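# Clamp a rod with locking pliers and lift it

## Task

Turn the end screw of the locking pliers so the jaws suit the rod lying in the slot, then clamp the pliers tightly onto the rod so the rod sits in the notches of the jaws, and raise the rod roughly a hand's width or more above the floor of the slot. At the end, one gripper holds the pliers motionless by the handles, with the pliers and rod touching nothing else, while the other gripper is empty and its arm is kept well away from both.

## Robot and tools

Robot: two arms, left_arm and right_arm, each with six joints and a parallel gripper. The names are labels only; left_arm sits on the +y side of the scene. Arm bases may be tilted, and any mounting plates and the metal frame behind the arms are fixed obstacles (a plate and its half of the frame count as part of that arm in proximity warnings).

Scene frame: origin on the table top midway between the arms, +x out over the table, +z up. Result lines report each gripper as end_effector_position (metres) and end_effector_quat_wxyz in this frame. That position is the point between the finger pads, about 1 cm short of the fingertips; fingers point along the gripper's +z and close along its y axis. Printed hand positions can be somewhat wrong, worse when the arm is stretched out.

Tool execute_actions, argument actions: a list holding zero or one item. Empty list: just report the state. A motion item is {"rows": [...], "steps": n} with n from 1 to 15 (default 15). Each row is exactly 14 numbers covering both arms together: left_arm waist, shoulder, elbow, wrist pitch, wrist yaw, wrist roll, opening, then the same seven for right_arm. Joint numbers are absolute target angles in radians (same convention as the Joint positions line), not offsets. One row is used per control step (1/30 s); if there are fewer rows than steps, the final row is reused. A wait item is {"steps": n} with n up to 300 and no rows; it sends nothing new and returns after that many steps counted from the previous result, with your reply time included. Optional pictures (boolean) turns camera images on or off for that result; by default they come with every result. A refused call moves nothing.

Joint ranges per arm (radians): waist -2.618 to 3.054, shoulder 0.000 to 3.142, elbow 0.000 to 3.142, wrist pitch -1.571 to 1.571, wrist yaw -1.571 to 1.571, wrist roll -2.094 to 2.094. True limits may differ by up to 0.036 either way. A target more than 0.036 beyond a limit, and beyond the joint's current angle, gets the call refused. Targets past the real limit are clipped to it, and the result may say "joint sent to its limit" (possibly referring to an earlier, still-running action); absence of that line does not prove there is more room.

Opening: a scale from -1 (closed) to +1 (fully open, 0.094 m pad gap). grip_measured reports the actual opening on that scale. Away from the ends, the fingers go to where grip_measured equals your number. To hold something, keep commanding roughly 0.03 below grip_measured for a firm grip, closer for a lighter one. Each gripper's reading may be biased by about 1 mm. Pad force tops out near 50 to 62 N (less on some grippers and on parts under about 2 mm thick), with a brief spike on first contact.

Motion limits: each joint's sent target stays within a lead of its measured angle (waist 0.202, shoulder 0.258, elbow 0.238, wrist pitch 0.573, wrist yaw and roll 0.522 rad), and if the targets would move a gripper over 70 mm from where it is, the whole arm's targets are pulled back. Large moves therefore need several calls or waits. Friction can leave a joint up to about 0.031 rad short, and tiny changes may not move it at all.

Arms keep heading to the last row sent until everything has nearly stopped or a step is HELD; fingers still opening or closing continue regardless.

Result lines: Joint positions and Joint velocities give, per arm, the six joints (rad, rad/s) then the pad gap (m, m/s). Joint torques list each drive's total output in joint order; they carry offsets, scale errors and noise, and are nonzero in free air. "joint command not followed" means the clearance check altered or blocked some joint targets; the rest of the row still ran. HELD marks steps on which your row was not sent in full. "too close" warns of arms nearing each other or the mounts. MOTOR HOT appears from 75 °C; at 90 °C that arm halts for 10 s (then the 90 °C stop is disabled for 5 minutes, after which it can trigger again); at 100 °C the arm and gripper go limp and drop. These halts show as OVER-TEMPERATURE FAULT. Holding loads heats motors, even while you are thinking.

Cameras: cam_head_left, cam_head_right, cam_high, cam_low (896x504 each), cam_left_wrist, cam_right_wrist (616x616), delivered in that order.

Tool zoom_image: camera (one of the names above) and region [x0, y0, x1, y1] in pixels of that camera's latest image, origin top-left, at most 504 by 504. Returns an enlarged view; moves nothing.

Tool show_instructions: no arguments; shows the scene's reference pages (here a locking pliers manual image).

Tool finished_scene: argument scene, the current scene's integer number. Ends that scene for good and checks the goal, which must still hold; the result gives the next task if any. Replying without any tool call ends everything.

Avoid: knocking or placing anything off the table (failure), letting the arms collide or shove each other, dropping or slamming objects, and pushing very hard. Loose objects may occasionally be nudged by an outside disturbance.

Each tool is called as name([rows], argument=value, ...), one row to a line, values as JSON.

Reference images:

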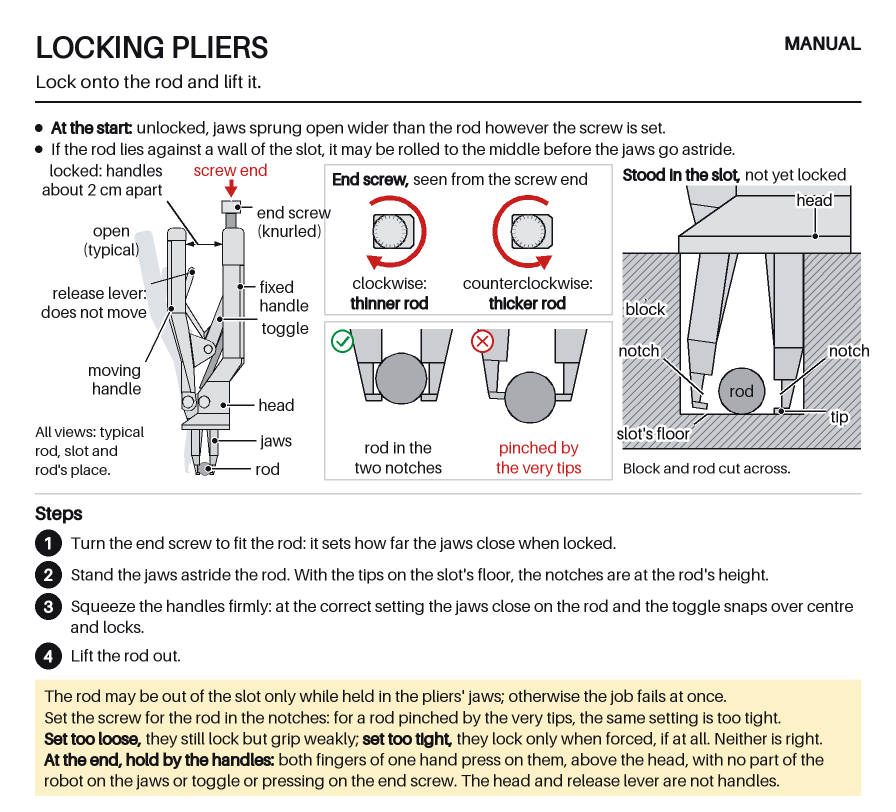

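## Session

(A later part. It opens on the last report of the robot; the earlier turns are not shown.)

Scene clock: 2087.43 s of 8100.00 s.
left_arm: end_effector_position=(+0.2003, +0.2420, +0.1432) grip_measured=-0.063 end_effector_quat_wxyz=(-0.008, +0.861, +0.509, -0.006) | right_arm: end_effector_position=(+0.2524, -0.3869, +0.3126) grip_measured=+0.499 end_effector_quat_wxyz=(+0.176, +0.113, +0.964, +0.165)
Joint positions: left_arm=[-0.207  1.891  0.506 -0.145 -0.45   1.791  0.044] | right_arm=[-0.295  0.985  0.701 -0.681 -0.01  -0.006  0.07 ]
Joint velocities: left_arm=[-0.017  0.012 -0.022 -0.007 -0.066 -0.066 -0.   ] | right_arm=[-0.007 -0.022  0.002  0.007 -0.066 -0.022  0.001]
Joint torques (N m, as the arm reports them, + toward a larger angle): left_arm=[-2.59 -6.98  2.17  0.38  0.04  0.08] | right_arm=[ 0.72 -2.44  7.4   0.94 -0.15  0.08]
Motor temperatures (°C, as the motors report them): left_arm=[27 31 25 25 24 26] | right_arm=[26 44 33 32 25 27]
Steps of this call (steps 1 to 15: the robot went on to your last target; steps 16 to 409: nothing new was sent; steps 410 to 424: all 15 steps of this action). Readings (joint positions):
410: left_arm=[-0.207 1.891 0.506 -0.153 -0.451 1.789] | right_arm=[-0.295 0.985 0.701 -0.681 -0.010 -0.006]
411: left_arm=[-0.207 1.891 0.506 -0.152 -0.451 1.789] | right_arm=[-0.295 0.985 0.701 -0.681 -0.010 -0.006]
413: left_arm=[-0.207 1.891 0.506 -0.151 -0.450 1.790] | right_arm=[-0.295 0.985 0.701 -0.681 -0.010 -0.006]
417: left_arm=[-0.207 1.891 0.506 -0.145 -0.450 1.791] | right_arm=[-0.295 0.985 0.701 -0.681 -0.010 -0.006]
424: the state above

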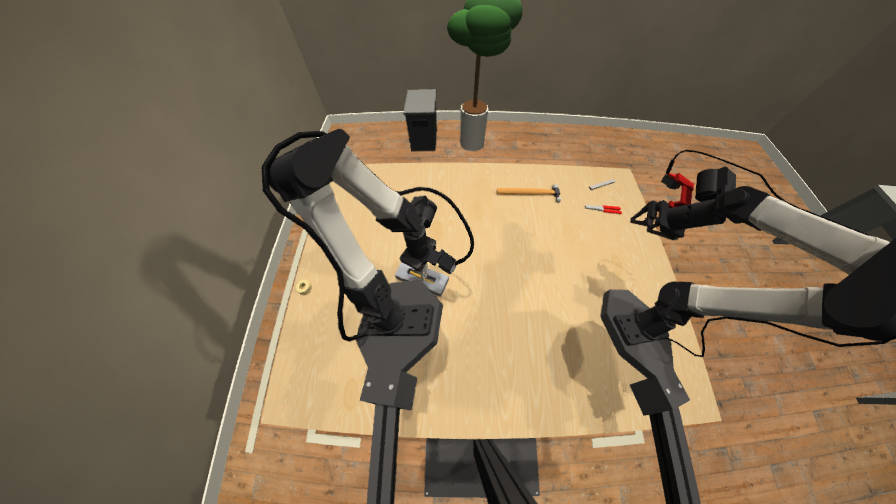

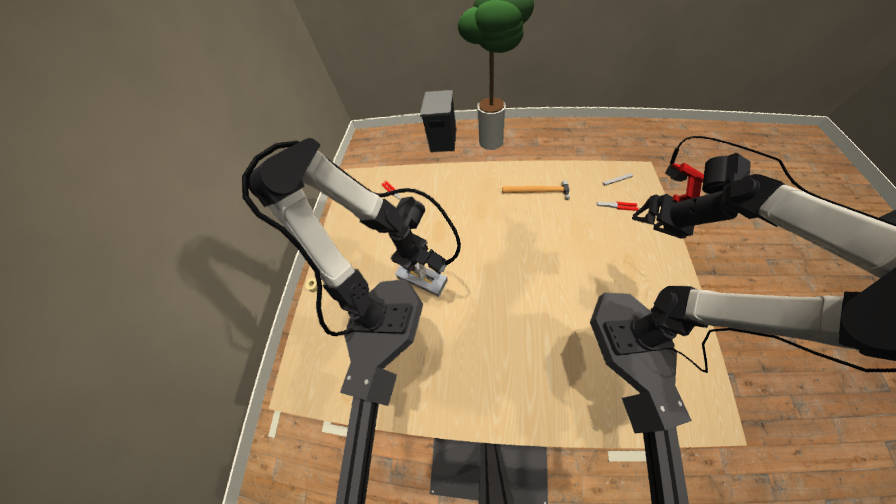

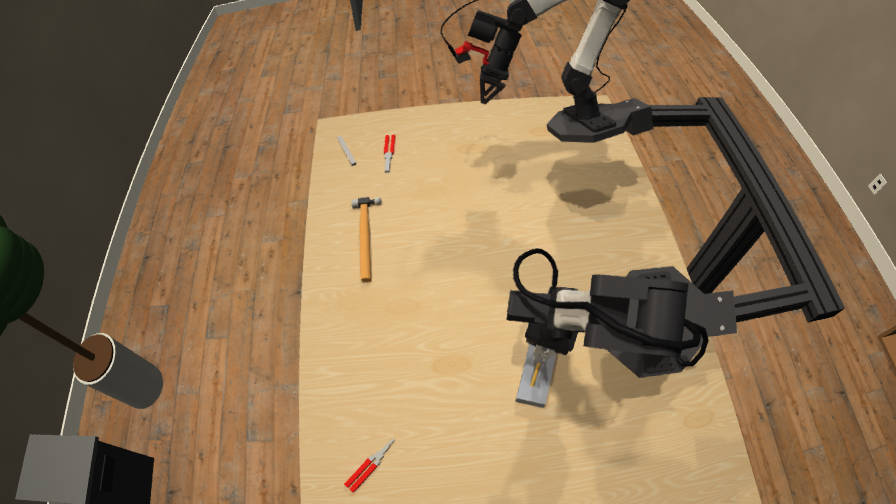

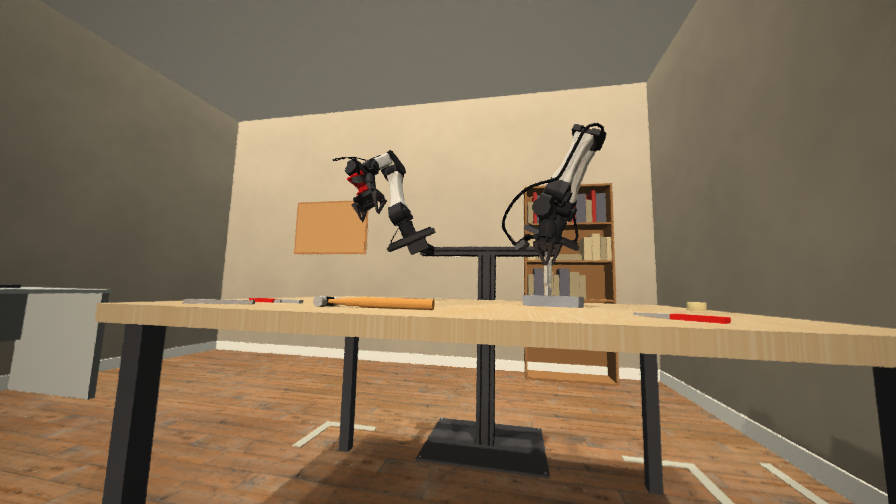

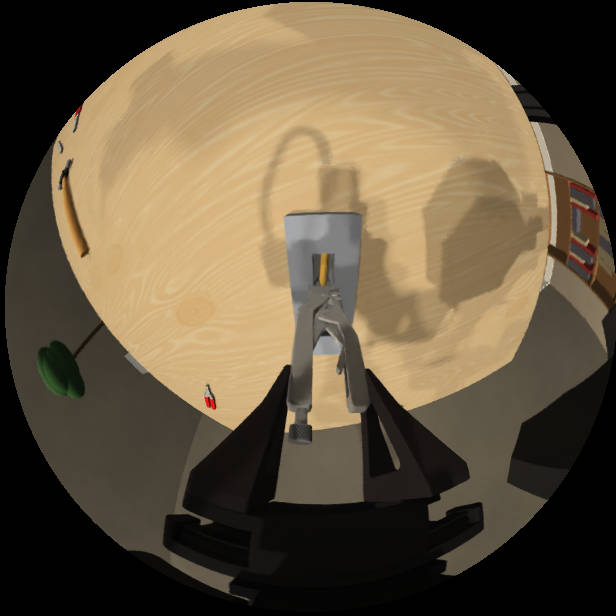

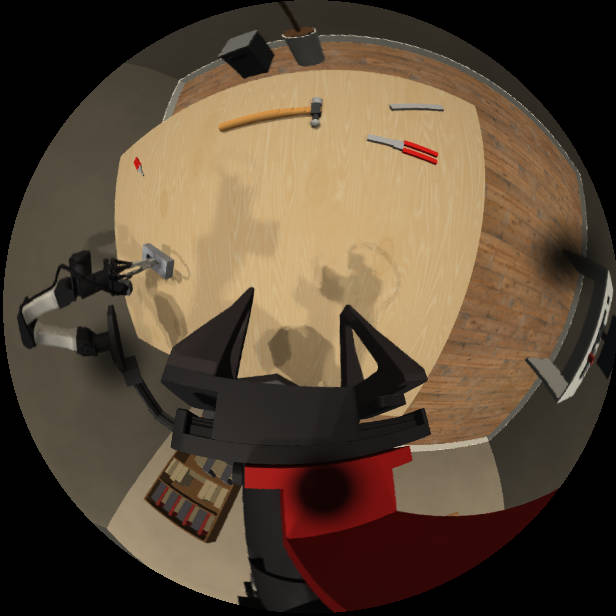

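execute_actions([
  {"rows": [[-0.212,1.876,0.515,-0.16,-0.452,1.785,-0.07,-0.3,1.0,0.7,-0.7,0,0,0.5],[-0.216,1.871,0.52,-0.17,-0.452,1.782,-0.07,-0.3,1.0,0.7,-0.7,0,0,0.5],[-0.219,1.866,0.523,-0.18,-0.452,1.78,-0.07,-0.3,1.0,0.7,-0.7,0,0,0.5],[-0.221,1.861,0.525,-0.188,-0.452,1.777,-0.07,-0.3,1.0,0.7,-0.7,0,0,0.5],[-0.223,1.855,0.526,-0.196,-0.452,1.775,-0.07,-0.3,1.0,0.7,-0.7,0,0,0.5],[-0.225,1.85,0.527,-0.204,-0.452,1.772,-0.07,-0.3,1.0,0.7,-0.7,0,0,0.5],[-0.227,1.845,0.528,-0.212,-0.452,1.77,-0.07,-0.3,1.0,0.7,-0.7,0,0,0.5],[-0.23,1.839,0.529,-0.22,-0.452,1.767,-0.07,-0.3,1.0,0.7,-0.7,0,0,0.5],[-0.232,1.834,0.53,-0.228,-0.452,1.765,-0.07,-0.3,1.0,0.7,-0.7,0,0,0.5],[-0.234,1.829,0.531,-0.236,-0.452,1.762,-0.07,-0.3,1.0,0.7,-0.7,0,0,0.5],[-0.236,1.823,0.532,-0.244,-0.452,1.76,-0.07,-0.3,1.0,0.7,-0.7,0,0,0.5],[-0.239,1.818,0.533,-0.251,-0.452,1.757,-0.07,-0.3,1.0,0.7,-0.7,0,0,0.5],[-0.241,1.813,0.534,-0.257,-0.452,1.755,-0.07,-0.3,1.0,0.7,-0.7,0,0,0.5],[-0.243,1.808,0.535,-0.262,-0.452,1.753,-0.07,-0.3,1.0,0.7,-0.7,0,0,0.5],[-0.245,1.804,0.536,-0.265,-0.452,1.751,-0.07,-0.3,1.0,0.7,-0.7,0,0,0.5]], "steps": 15},
], pictures=false)

execute_actions([
  {"steps": 12},
])

zoom_image(camera="cam_left_wrist", region=[270, 220, 380, 360])

Scene clock: 2101.57 s of 8100.00 s.
left_arm: end_effector_position=(+0.1998, +0.2434, +0.1562) grip_measured=-0.060 end_effector_quat_wxyz=(-0.008, +0.860, +0.510, -0.007) | right_arm: end_effector_position=(+0.2524, -0.3869, +0.3126) grip_measured=+0.499 end_effector_quat_wxyz=(+0.176, +0.113, +0.964, +0.165)
Joint positions: left_arm=[-0.228  1.829  0.512 -0.225 -0.45   1.766  0.044] | right_arm=[-0.295  0.985  0.701 -0.681 -0.01  -0.006  0.07 ]
Joint velocities: left_arm=[-0.076 -0.134  0.046 -0.212 -0.095 -0.154 -0.   ] | right_arm=[-0.002  0.022 -0.022  0.007 -0.007 -0.066  0.001]
Joint torques (N m, as the arm reports them, + toward a larger angle): left_arm=[-4.02 -8.66  4.86  0.15  0.07  0.06] | right_arm=[ 0.68 -2.49  7.51  0.96 -0.2   0.1 ]
Motor temperatures (°C, as the motors report them): left_arm=[27 31 25 25 24 26] | right_arm=[26 43 33 32 24 27]
Steps of this call (steps 1 to 15: the robot went on to your last target; steps 16 to 409: nothing new was sent; steps 410 to 424: all 15 steps of this action). Readings (joint positions):
410: left_arm=[-0.207 1.891 0.506 -0.145 -0.450 1.791] | right_arm=[-0.295 0.985 0.701 -0.681 -0.010 -0.006]
411: left_arm=[-0.207 1.891 0.506 -0.146 -0.450 1.790] | right_arm=[-0.295 0.985 0.701 -0.681 -0.010 -0.006]
413: left_arm=[-0.207 1.887 0.506 -0.153 -0.450 1.788] | right_arm=[-0.295 0.985 0.701 -0.681 -0.010 -0.006]
417: left_arm=[-0.211 1.866 0.506 -0.176 -0.450 1.781] | right_arm=[-0.295 0.985 0.701 -0.681 -0.010 -0.006]
424: the state above

Scene clock: 2101.97 s of 8100.00 s.
left_arm: end_effector_position=(+0.1994, +0.2436, +0.1585) grip_measured=-0.060 end_effector_quat_wxyz=(-0.010, +0.860, +0.510, -0.009) | right_arm: end_effector_position=(+0.2524, -0.3869, +0.3126) grip_measured=+0.499 end_effector_quat_wxyz=(+0.176, +0.113, +0.964, +0.165)
Joint positions: left_arm=[-0.232  1.82   0.517 -0.245 -0.449  1.758  0.044] | right_arm=[-0.295  0.985  0.701 -0.681 -0.01  -0.006  0.07 ]
Joint velocities: left_arm=[-0.002 -0.002  0.012 -0.066 -0.066  0.007 -0.001] | right_arm=[ 0.012 -0.012 -0.002  0.007 -0.037 -0.051 -0.   ]
Joint torques (N m, as the arm reports them, + toward a larger angle): left_arm=[-3.97 -8.65  4.92  0.05  0.06  0.04] | right_arm=[ 0.92 -2.4   7.57  0.94 -0.17  0.13]
Motor temperatures (°C, as the motors report them): left_arm=[27 31 25 25 24 26] | right_arm=[26 43 33 32 24 27]
Steps of this call (steps 1 to 12: the robot went on to your last target). Readings (joint positions):
1: left_arm=[-0.230 1.825 0.514 -0.230 -0.450 1.764] | right_arm=[-0.295 0.985 0.701 -0.681 -0.010 -0.006]
2: left_arm=[-0.231 1.822 0.515 -0.234 -0.449 1.763] | right_arm=[-0.295 0.985 0.701 -0.681 -0.010 -0.006]
4: left_arm=[-0.232 1.820 0.517 -0.239 -0.449 1.761] | right_arm=[-0.295 0.985 0.701 -0.681 -0.010 -0.006]
8: left_arm=[-0.232 1.820 0.517 -0.244 -0.449 1.759] | right_arm=[-0.295 0.985 0.701 -0.681 -0.010 -0.006]
12: the state above

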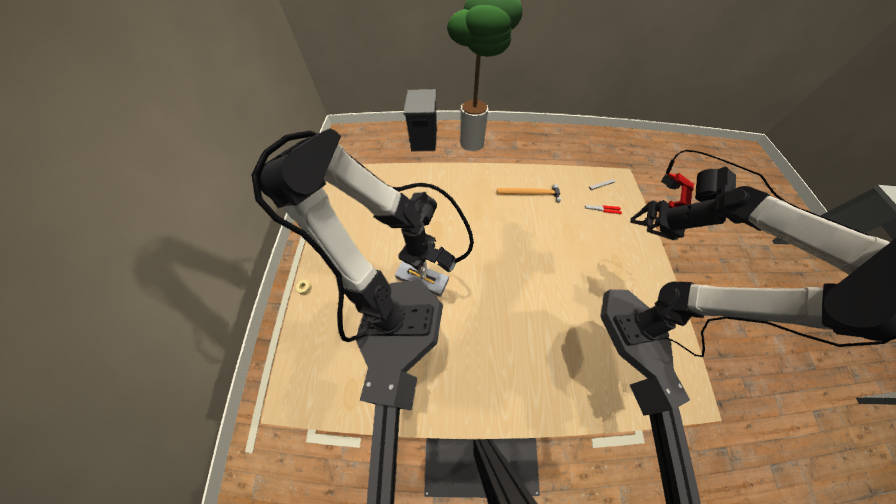

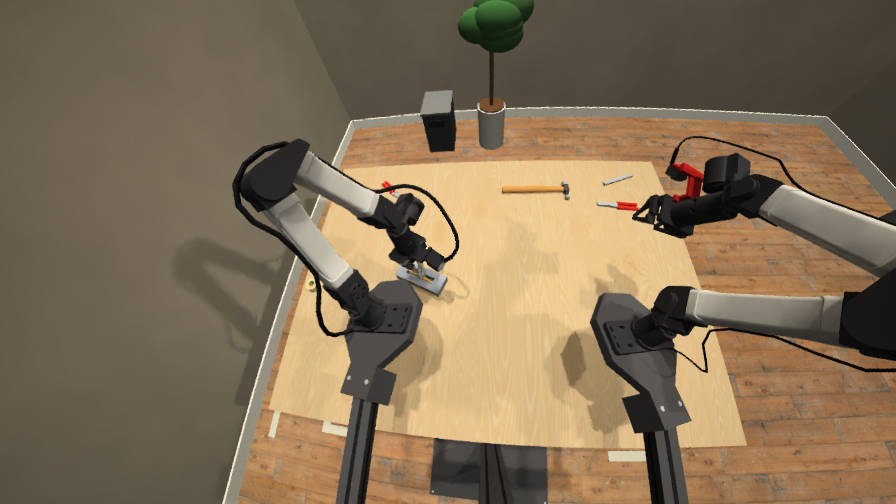

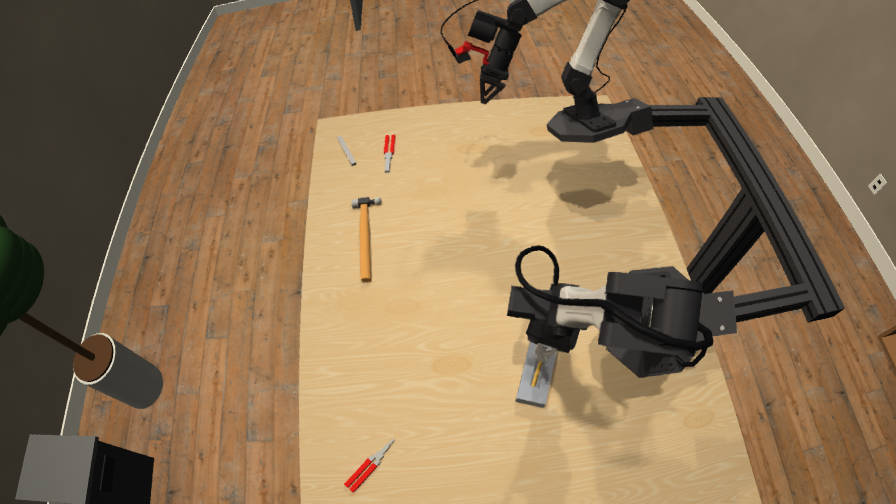

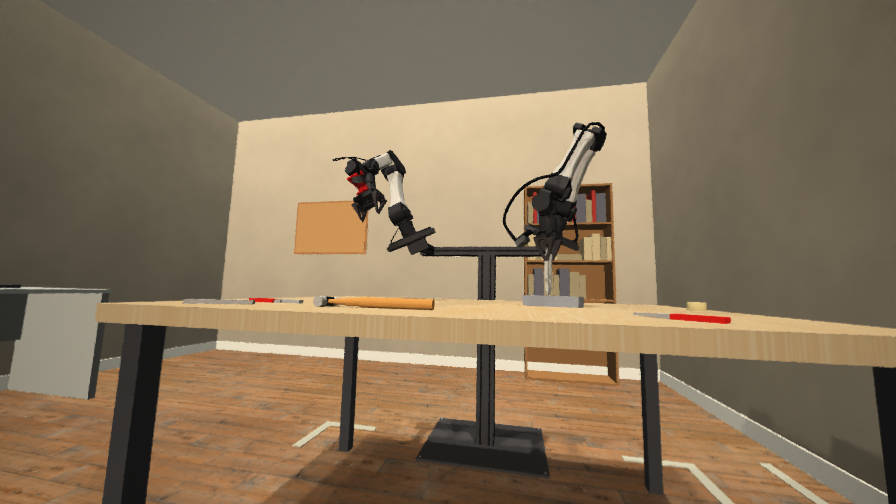

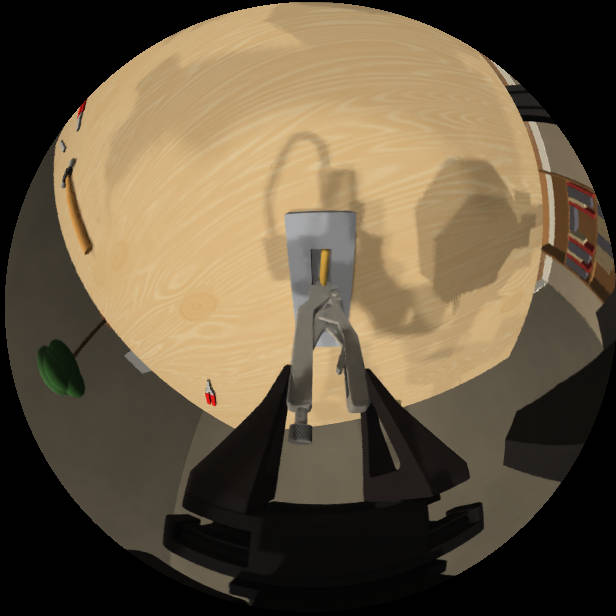

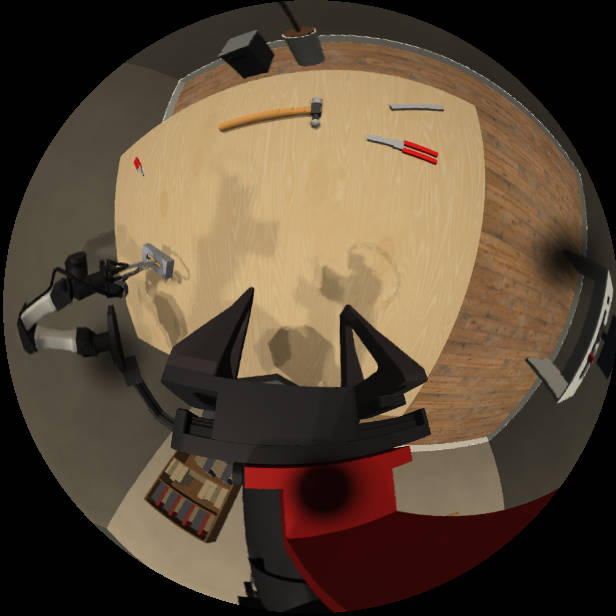

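Region (270, 220, 380, 360) of cam_left_wrist's 616x616 image, scaled by 3.600, with more detail than that image has; it fills the left 396 columns of this view, and the rest is white.

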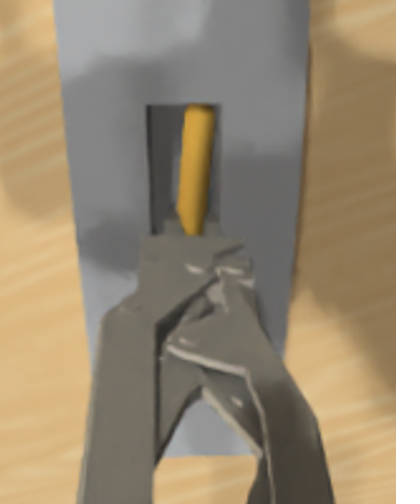

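execute_actions([
  {"rows": [[-0.246,1.80,0.538,-0.258,-0.452,1.75,-0.075,-0.3,1.0,0.7,-0.7,0,0,0.5],[-0.248,1.794,0.54,-0.266,-0.452,1.747,-0.075,-0.3,1.0,0.7,-0.7,0,0,0.5],[-0.251,1.787,0.542,-0.276,-0.452,1.744,-0.075,-0.3,1.0,0.7,-0.7,0,0,0.5],[-0.254,1.78,0.544,-0.287,-0.452,1.741,-0.075,-0.3,1.0,0.7,-0.7,0,0,0.5],[-0.257,1.773,0.546,-0.298,-0.452,1.738,-0.075,-0.3,1.0,0.7,-0.7,0,0,0.5],[-0.26,1.766,0.548,-0.308,-0.452,1.735,-0.075,-0.3,1.0,0.7,-0.7,0,0,0.5],[-0.263,1.759,0.55,-0.318,-0.452,1.732,-0.075,-0.3,1.0,0.7,-0.7,0,0,0.5],[-0.266,1.752,0.552,-0.328,-0.452,1.729,-0.075,-0.3,1.0,0.7,-0.7,0,0,0.5],[-0.269,1.745,0.554,-0.338,-0.452,1.726,-0.075,-0.3,1.0,0.7,-0.7,0,0,0.5],[-0.272,1.738,0.556,-0.348,-0.452,1.723,-0.075,-0.3,1.0,0.7,-0.7,0,0,0.5],[-0.275,1.731,0.558,-0.358,-0.452,1.72,-0.075,-0.3,1.0,0.7,-0.7,0,0,0.5],[-0.278,1.724,0.56,-0.368,-0.452,1.717,-0.075,-0.3,1.0,0.7,-0.7,0,0,0.5],[-0.281,1.717,0.562,-0.378,-0.452,1.714,-0.075,-0.3,1.0,0.7,-0.7,0,0,0.5],[-0.284,1.71,0.564,-0.388,-0.452,1.711,-0.075,-0.3,1.0,0.7,-0.7,0,0,0.5],[-0.287,1.703,0.566,-0.398,-0.452,1.708,-0.075,-0.3,1.0,0.7,-0.7,0,0,0.5]], "steps": 15},
], pictures=false)

execute_actions([
  {"rows": [[-0.291,1.696,0.57,-0.412,-0.452,1.708,-0.075,-0.3,1.0,0.7,-0.7,0,0,0.5],[-0.295,1.689,0.576,-0.428,-0.452,1.708,-0.075,-0.3,1.0,0.7,-0.7,0,0,0.5],[-0.3,1.682,0.585,-0.446,-0.452,1.708,-0.075,-0.3,1.0,0.7,-0.7,0,0,0.5],[-0.305,1.676,0.597,-0.466,-0.452,1.708,-0.075,-0.3,1.0,0.7,-0.7,0,0,0.5],[-0.31,1.67,0.611,-0.488,-0.452,1.708,-0.075,-0.3,1.0,0.7,-0.7,0,0,0.5],[-0.315,1.665,0.626,-0.51,-0.452,1.708,-0.075,-0.3,1.0,0.7,-0.7,0,0,0.5],[-0.32,1.66,0.641,-0.532,-0.452,1.708,-0.075,-0.3,1.0,0.7,-0.7,0,0,0.5],[-0.325,1.655,0.656,-0.554,-0.452,1.708,-0.075,-0.3,1.0,0.7,-0.7,0,0,0.5],[-0.33,1.65,0.671,-0.576,-0.452,1.708,-0.075,-0.3,1.0,0.7,-0.7,0,0,0.5],[-0.335,1.646,0.686,-0.598,-0.452,1.708,-0.075,-0.3,1.0,0.7,-0.7,0,0,0.5],[-0.34,1.642,0.701,-0.62,-0.452,1.708,-0.075,-0.3,1.0,0.7,-0.7,0,0,0.5],[-0.345,1.638,0.716,-0.642,-0.452,1.708,-0.075,-0.3,1.0,0.7,-0.7,0,0,0.5],[-0.35,1.634,0.731,-0.664,-0.452,1.708,-0.075,-0.3,1.0,0.7,-0.7,0,0,0.5],[-0.355,1.63,0.746,-0.686,-0.452,1.708,-0.075,-0.3,1.0,0.7,-0.7,0,0,0.5],[-0.36,1.627,0.761,-0.708,-0.452,1.708,-0.075,-0.3,1.0,0.7,-0.7,0,0,0.5]], "steps": 15},
], pictures=false)

execute_actions([
  {"rows": [[-0.365,1.624,0.776,-0.73,-0.452,1.708,-0.075,-0.3,1.0,0.7,-0.7,0,0,0.5],[-0.37,1.621,0.791,-0.752,-0.452,1.708,-0.075,-0.3,1.0,0.7,-0.7,0,0,0.5],[-0.375,1.618,0.806,-0.774,-0.452,1.708,-0.075,-0.3,1.0,0.7,-0.7,0,0,0.5],[-0.38,1.615,0.821,-0.796,-0.452,1.708,-0.075,-0.3,1.0,0.7,-0.7,0,0,0.5],[-0.385,1.612,0.836,-0.818,-0.452,1.708,-0.075,-0.3,1.0,0.7,-0.7,0,0,0.5],[-0.39,1.609,0.851,-0.84,-0.452,1.708,-0.075,-0.3,1.0,0.7,-0.7,0,0,0.5],[-0.395,1.606,0.866,-0.862,-0.452,1.708,-0.075,-0.3,1.0,0.7,-0.7,0,0,0.5],[-0.4,1.603,0.881,-0.884,-0.452,1.708,-0.075,-0.3,1.0,0.7,-0.7,0,0,0.5],[-0.405,1.6,0.896,-0.904,-0.452,1.708,-0.075,-0.3,1.0,0.7,-0.7,0,0,0.5],[-0.41,1.598,0.911,-0.922,-0.452,1.708,-0.075,-0.3,1.0,0.7,-0.7,0,0,0.5],[-0.415,1.596,0.925,-0.94,-0.452,1.708,-0.075,-0.3,1.0,0.7,-0.7,0,0,0.5],[-0.42,1.594,0.938,-0.955,-0.452,1.708,-0.075,-0.3,1.0,0.7,-0.7,0,0,0.5],[-0.425,1.592,0.949,-0.968,-0.452,1.708,-0.075,-0.3,1.0,0.7,-0.7,0,0,0.5],[-0.428,1.591,0.958,-0.978,-0.452,1.708,-0.075,-0.3,1.0,0.7,-0.7,0,0,0.5],[-0.43,1.59,0.964,-0.985,-0.452,1.708,-0.075,-0.3,1.0,0.7,-0.7,0,0,0.5]], "steps": 15},
], pictures=false)

execute_actions([
  {"steps": 30},
])

zoom_image(camera="cam_low", region=[490, 160, 620, 280])

Scene clock: 2128.70 s of 8100.00 s.
left_arm: end_effector_position=(+0.2071, +0.2428, +0.1798) grip_measured=-0.060 end_effector_quat_wxyz=(+0.001, +0.859, +0.512, -0.001) | right_arm: end_effector_position=(+0.2524, -0.3869, +0.3126) grip_measured=+0.499 end_effector_quat_wxyz=(+0.176, +0.113, +0.964, +0.165)
Joint positions: left_arm=[-0.268  1.732  0.542 -0.348 -0.448  1.726  0.044] | right_arm=[-0.295  0.985  0.701 -0.681 -0.01  -0.006  0.07 ]
Joint velocities: left_arm=[-0.095 -0.188  0.061 -0.256  0.007  0.007 -0.   ] | right_arm=[-0.007 -0.002 -0.002 -0.007  0.022  0.022  0.001]
Joint torques (N m, as the arm reports them, + toward a larger angle): left_arm=[-3.89 -8.28  5.8   0.15  0.06  0.06] | right_arm=[ 0.82 -2.38  7.59  0.91 -0.21  0.09]
Motor temperatures (°C, as the motors report them): left_arm=[27 32 26 25 24 26] | right_arm=[25 42 34 32 24 27]
Steps of this call (steps 1 to 30: the robot went on to your last target; steps 31 to 787: nothing new was sent; steps 788 to 802: all 15 steps of this action). Readings (joint positions):
788: left_arm=[-0.232 1.820 0.517 -0.245 -0.449 1.758] | right_arm=[-0.295 0.985 0.701 -0.681 -0.010 -0.006]
789: left_arm=[-0.232 1.819 0.517 -0.245 -0.449 1.757] | right_arm=[-0.295 0.985 0.701 -0.681 -0.010 -0.006]
791: left_arm=[-0.235 1.811 0.517 -0.253 -0.449 1.754] | right_arm=[-0.295 0.985 0.701 -0.681 -0.010 -0.006]
795: left_arm=[-0.247 1.783 0.524 -0.286 -0.448 1.746] | right_arm=[-0.295 0.985 0.701 -0.681 -0.010 -0.006]
802: the state above

Scene clock: 2129.20 s of 8100.00 s.
left_arm: end_effector_position=(+0.2385, +0.2364, +0.2279) grip_measured=-0.060 end_effector_quat_wxyz=(+0.013, +0.872, +0.490, +0.008) | right_arm: end_effector_position=(+0.2524, -0.3869, +0.3126) grip_measured=+0.499 end_effector_quat_wxyz=(+0.176, +0.113, +0.964, +0.165)
Joint positions: left_arm=[-0.337  1.651  0.716 -0.604 -0.448  1.714  0.044] | right_arm=[-0.295  0.985  0.701 -0.681 -0.01  -0.006  0.07 ]
Joint velocities: left_arm=[-0.154 -0.095  0.422 -0.711 -0.051  0.037 -0.001] | right_arm=[-0.012 -0.017 -0.007 -0.037  0.022 -0.051 -0.002]
Joint torques (N m, as the arm reports them, + toward a larger angle): left_arm=[-4.12 -8.65  6.81  0.28  0.05  0.04] | right_arm=[ 0.72 -2.49  7.52  0.92 -0.17  0.11]
Motor temperatures (°C, as the motors report them): left_arm=[27 32 26 25 24 26] | right_arm=[25 42 34 32 24 27]
Steps of this call (steps 1 to 15: all 15 steps of this action). Readings (joint positions):
1: left_arm=[-0.271 1.725 0.545 -0.356 -0.448 1.723] | right_arm=[-0.295 0.985 0.701 -0.681 -0.010 -0.006]
2: left_arm=[-0.275 1.718 0.548 -0.367 -0.448 1.721] | right_arm=[-0.295 0.985 0.701 -0.681 -0.010 -0.006]
4: left_arm=[-0.283 1.705 0.559 -0.395 -0.448 1.719] | right_arm=[-0.295 0.985 0.701 -0.681 -0.010 -0.006]
8: left_arm=[-0.302 1.683 0.607 -0.469 -0.448 1.716] | right_arm=[-0.295 0.985 0.701 -0.681 -0.010 -0.006]
15: the state above

Scene clock: 2129.70 s of 8100.00 s.
left_arm: end_effector_position=(+0.2566, +0.2359, +0.2855) grip_measured=-0.060 end_effector_quat_wxyz=(+0.007, +0.892, +0.451, +0.004) | right_arm: end_effector_position=(+0.2524, -0.3869, +0.3126) grip_measured=+0.499 end_effector_quat_wxyz=(+0.176, +0.113, +0.964, +0.165)
Joint positions: left_arm=[-0.411  1.609  0.93  -0.91  -0.448  1.714  0.044] | right_arm=[-0.295  0.985  0.701 -0.681 -0.01  -0.006  0.07 ]
Joint velocities: left_arm=[-0.115 -0.056  0.266 -0.359  0.037  0.007 -0.   ] | right_arm=[-0.002 -0.002 -0.007  0.007 -0.081 -0.022 -0.002]
Joint torques (N m, as the arm reports them, + toward a larger angle): left_arm=[-4.07 -8.56  7.6   0.16  0.06  0.05] | right_arm=[ 0.85 -2.41  7.45  0.94 -0.16  0.1 ]
Motor temperatures (°C, as the motors report them): left_arm=[27 32 26 25 24 26] | right_arm=[25 42 34 32 24 27]
Steps of this call (steps 1 to 15: all 15 steps of this action). Readings (joint positions):
1: left_arm=[-0.343 1.647 0.731 -0.625 -0.448 1.714] | right_arm=[-0.295 0.985 0.701 -0.681 -0.010 -0.006]
2: left_arm=[-0.348 1.644 0.746 -0.646 -0.448 1.714] | right_arm=[-0.295 0.985 0.701 -0.681 -0.010 -0.006]
4: left_arm=[-0.358 1.638 0.776 -0.689 -0.448 1.714] | right_arm=[-0.295 0.985 0.701 -0.681 -0.010 -0.006]
8: left_arm=[-0.377 1.627 0.834 -0.778 -0.448 1.714] | right_arm=[-0.295 0.985 0.701 -0.681 -0.010 -0.006]
15: the state above

Scene clock: 2130.70 s of 8100.00 s.
left_arm: end_effector_position=(+0.2498, +0.2404, +0.2906) grip_measured=-0.060 end_effector_quat_wxyz=(-0.007, +0.898, +0.441, -0.006) | right_arm: end_effector_position=(+0.2524, -0.3869, +0.3126) grip_measured=+0.499 end_effector_quat_wxyz=(+0.176, +0.113, +0.964, +0.165)
Joint positions: left_arm=[-0.417  1.604  0.946 -0.971 -0.448  1.714  0.044] | right_arm=[-0.295  0.985  0.701 -0.681 -0.01  -0.006  0.07 ]
Joint velocities: left_arm=[-0.002  0.012  0.002 -0.037 -0.066 -0.022 -0.   ] | right_arm=[ 0.007 -0.007 -0.017 -0.022  0.007  0.022 -0.001]
Joint torques (N m, as the arm reports them, + toward a larger angle): left_arm=[-4.13 -8.34  7.75  0.13  0.07  0.05] | right_arm=[ 0.72 -2.45  7.7   0.97 -0.15  0.11]
Motor temperatures (°C, as the motors report them): left_arm=[27 32 26 25 24 26] | right_arm=[25 42 34 32 24 27]
Steps of this call (steps 1 to 30: the robot went on to your last target). Readings (joint positions):
1: left_arm=[-0.414 1.607 0.938 -0.921 -0.448 1.714] | right_arm=[-0.295 0.985 0.701 -0.681 -0.010 -0.006]
2: left_arm=[-0.416 1.605 0.943 -0.929 -0.448 1.714] | right_arm=[-0.295 0.985 0.701 -0.681 -0.010 -0.006]
4: left_arm=[-0.417 1.604 0.946 -0.941 -0.448 1.714] | right_arm=[-0.295 0.985 0.701 -0.681 -0.010 -0.006]
8: left_arm=[-0.417 1.604 0.946 -0.961 -0.448 1.714] | right_arm=[-0.295 0.985 0.701 -0.681 -0.010 -0.006]
30: the state above
All arms were judged still, so your last target was given up. Only a new action makes them travel on or press farther. Fingers that are still opening or closing keep moving.

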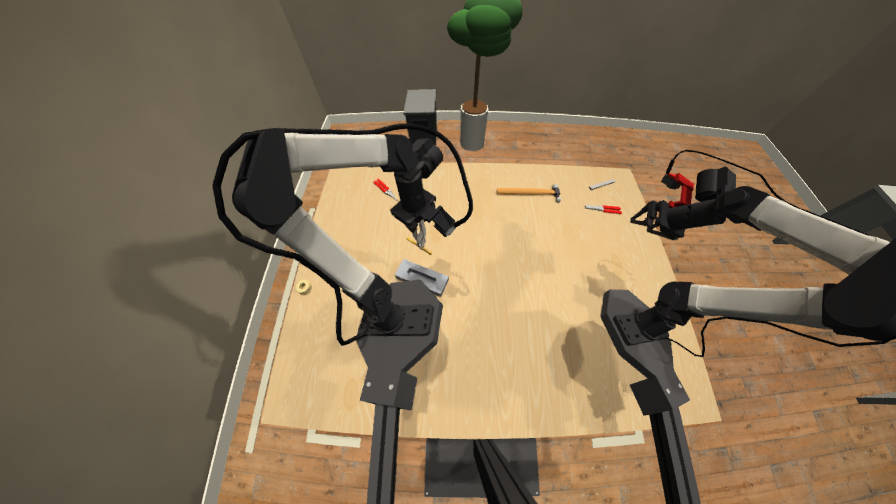

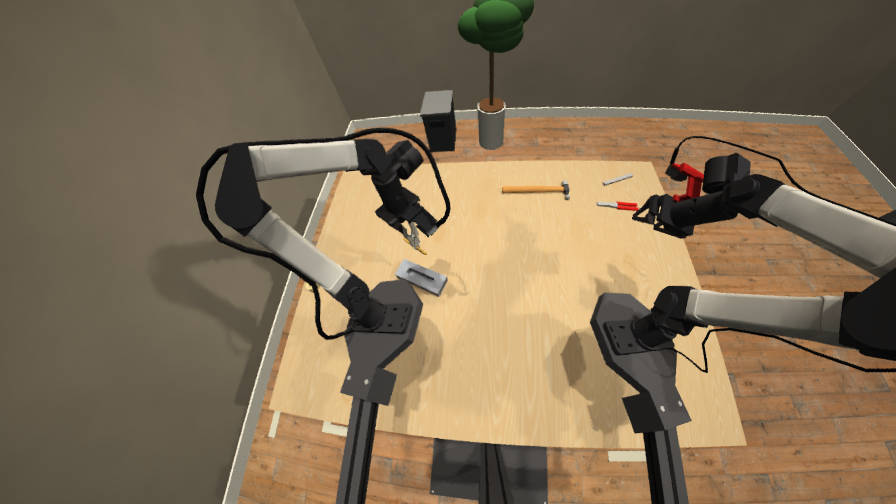

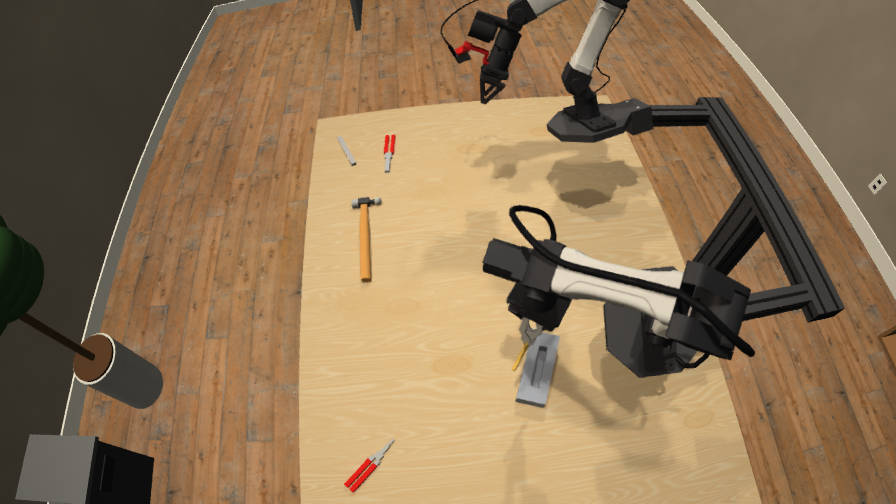

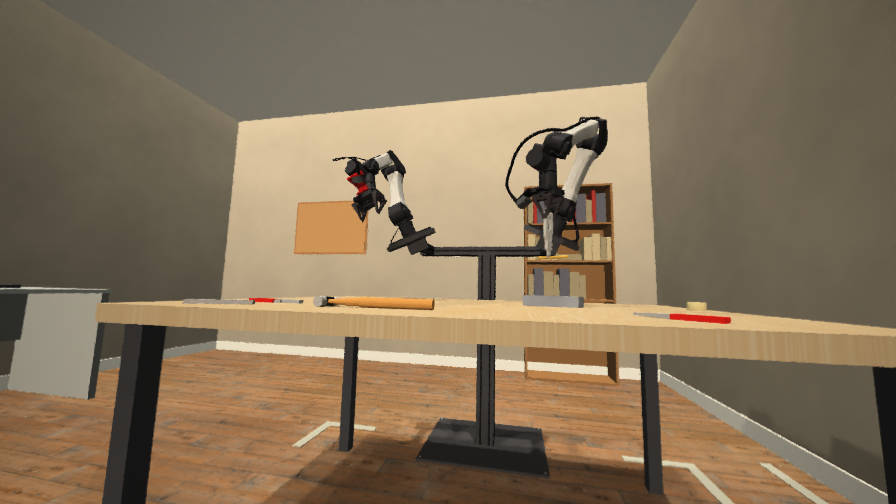

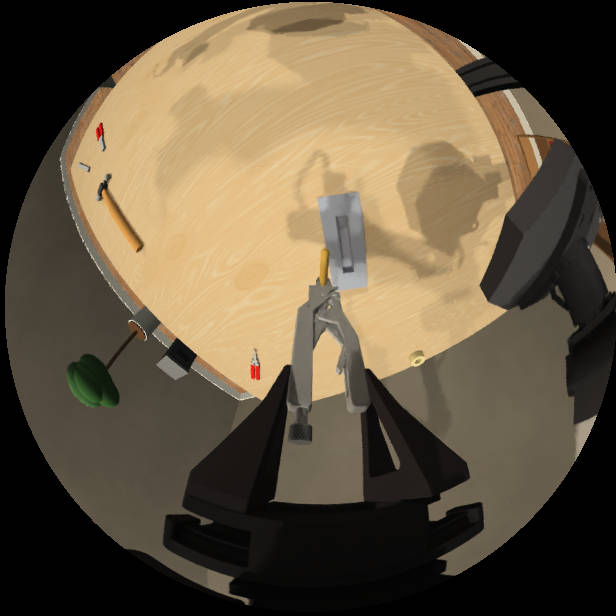

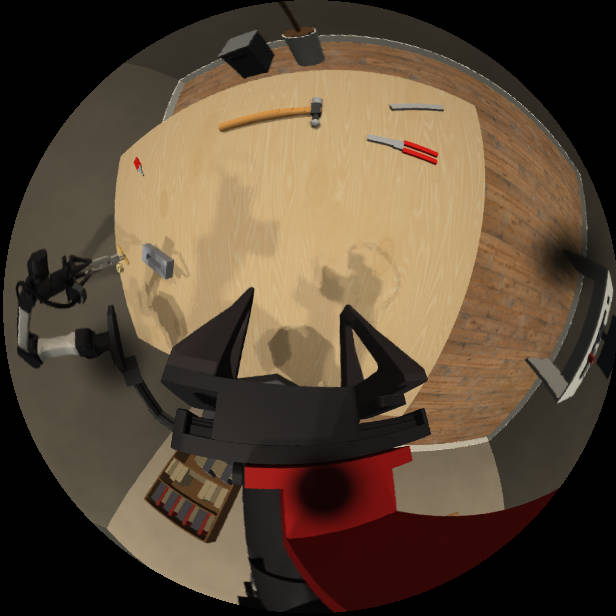

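Region (490, 160, 620, 280) of cam_low's 896x504 image, scaled by 3.877, with more detail than that image has; it fills the top 465 rows of this view, and the rest is white.

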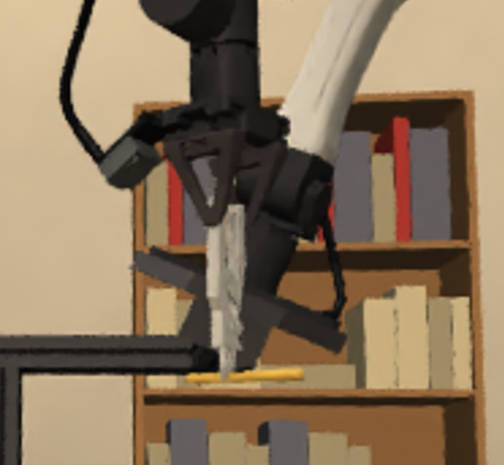

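finished_scene(scene=1)

The scene is finished: the task was done.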